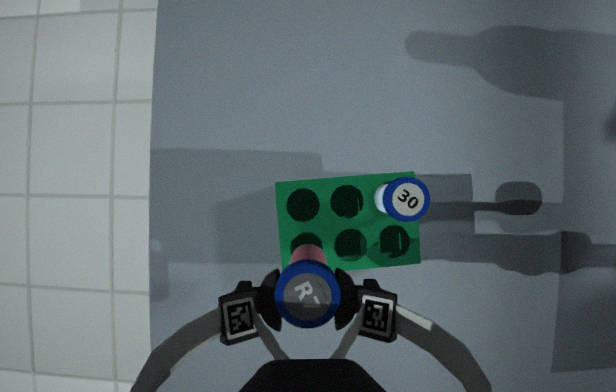

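Scene clock: 180.20 s.
r1.base_odometry: x=-1.971 y=+0.423 heading=+1.830 (m, m, rad; r1's odometry frame)
r1.turned_by_wheels: +0.000 (rad since the last result)
r1.turned_by_imu: +0.001 (rad since the last result)
r1.base_tilt: forward=-0.2 right=-0.1 (deg)
r1.lidar_m: 0.34 3.25 3.85 3.72 2.29 1.66 1.62 1.70 2.36 1.32 0.50 0.36
r1.base_status: not commanded
r1.joint_positions: lift_m=+1.060 arm_m=+0.531 wrist_yaw_rad=+0.000 wrist_pitch_rad=+1.570 wrist_roll_rad=+0.000 gripper_m=+0.015
r1.joint_status: not commanded
r1.motor_effort: lift_m=+18(18) arm_m=+6(7) wrist_yaw_rad=-1(1) wrist_pitch_rad=+0(0) wrist_roll_rad=+0(2) gripper_m=-11(12) wheel_0=+2(2) wheel_1=-1(0) wheel_2=+1(1) (%)
r1.hand_pose: x=+0.7020 y=-0.0874 z=+0.9499 quat_wxyz=(+0.707, +0.000, +0.707, +0.000) (m; r1's base frame)
r1.wrist_depth_mm: 1182 1160 413 410 413 413 413 / 1182 1182 410 413 413 413 415 / 1182 1182 413 413 410 415 415 / 1182 1182 413 407 353 415 415 / 1182 1182 413 353 413 415 415 / 1182 1182 193 198 191 415 415 / 1205 1205 413 154 415 418 418
r2.base_odometry: x=+0.897 y=+1.077 heading=-0.260 (m, m, rad; r2's odometry frame)
r2.turned_by_wheels: +0.000 (rad since the last result)
r2.turned_by_imu: +0.000 (rad since the last result)
r2.base_tilt: forward=+0.1 right=-0.8 (deg)
r2.lidar_m: 0.33 0.34 0.51 4.34 2.25 1.70 1.63 1.73 2.41 4.40 0.47 0.35
r2.base_status: not commanded
r2.joint_positions: lift_m=+1.190 arm_m=+0.544 wrist_yaw_rad=+0.000 wrist_pitch_rad=+1.570 wrist_roll_rad=+0.012 gripper_m=+0.015
r2.joint_status: all done
r2.motor_effort: lift_m=+23(23) arm_m=+7(7) wrist_yaw_rad=-1(1) wrist_pitch_rad=-2(1) wrist_roll_rad=+0(1) gripper_m=-11(10) wheel_0=-1(0) wheel_1=+0(1) wheel_2=+1(1) (%)
r2.hand_pose: x=+0.7149 y=-0.0874 z=+1.0793 quat_wxyz=(+0.707, +0.004, +0.707, -0.004) (m; r2's base frame)
r2.wrist_depth_mm: 539 535 539 530 525 525 521 / 544 535 462 530 530 530 525 / 544 544 535 530 535 535 530 / 549 544 535 539 539 535 530 / 554 549 480 213 504 539 535 / 554 549 190 208 190 549 535 / 559 554 544 107 549 539 539
pictures: r2_wrist_camera
Images, in order (width x height): r2_wrist_camera 616x392.

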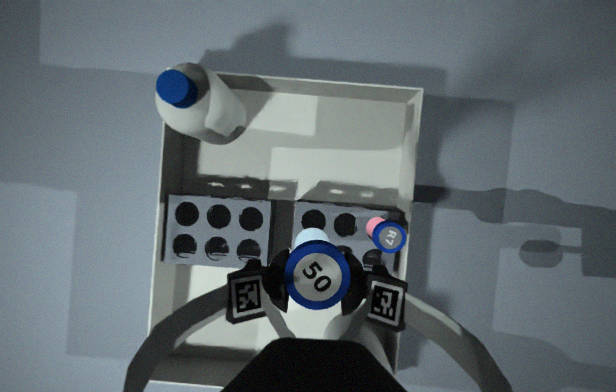

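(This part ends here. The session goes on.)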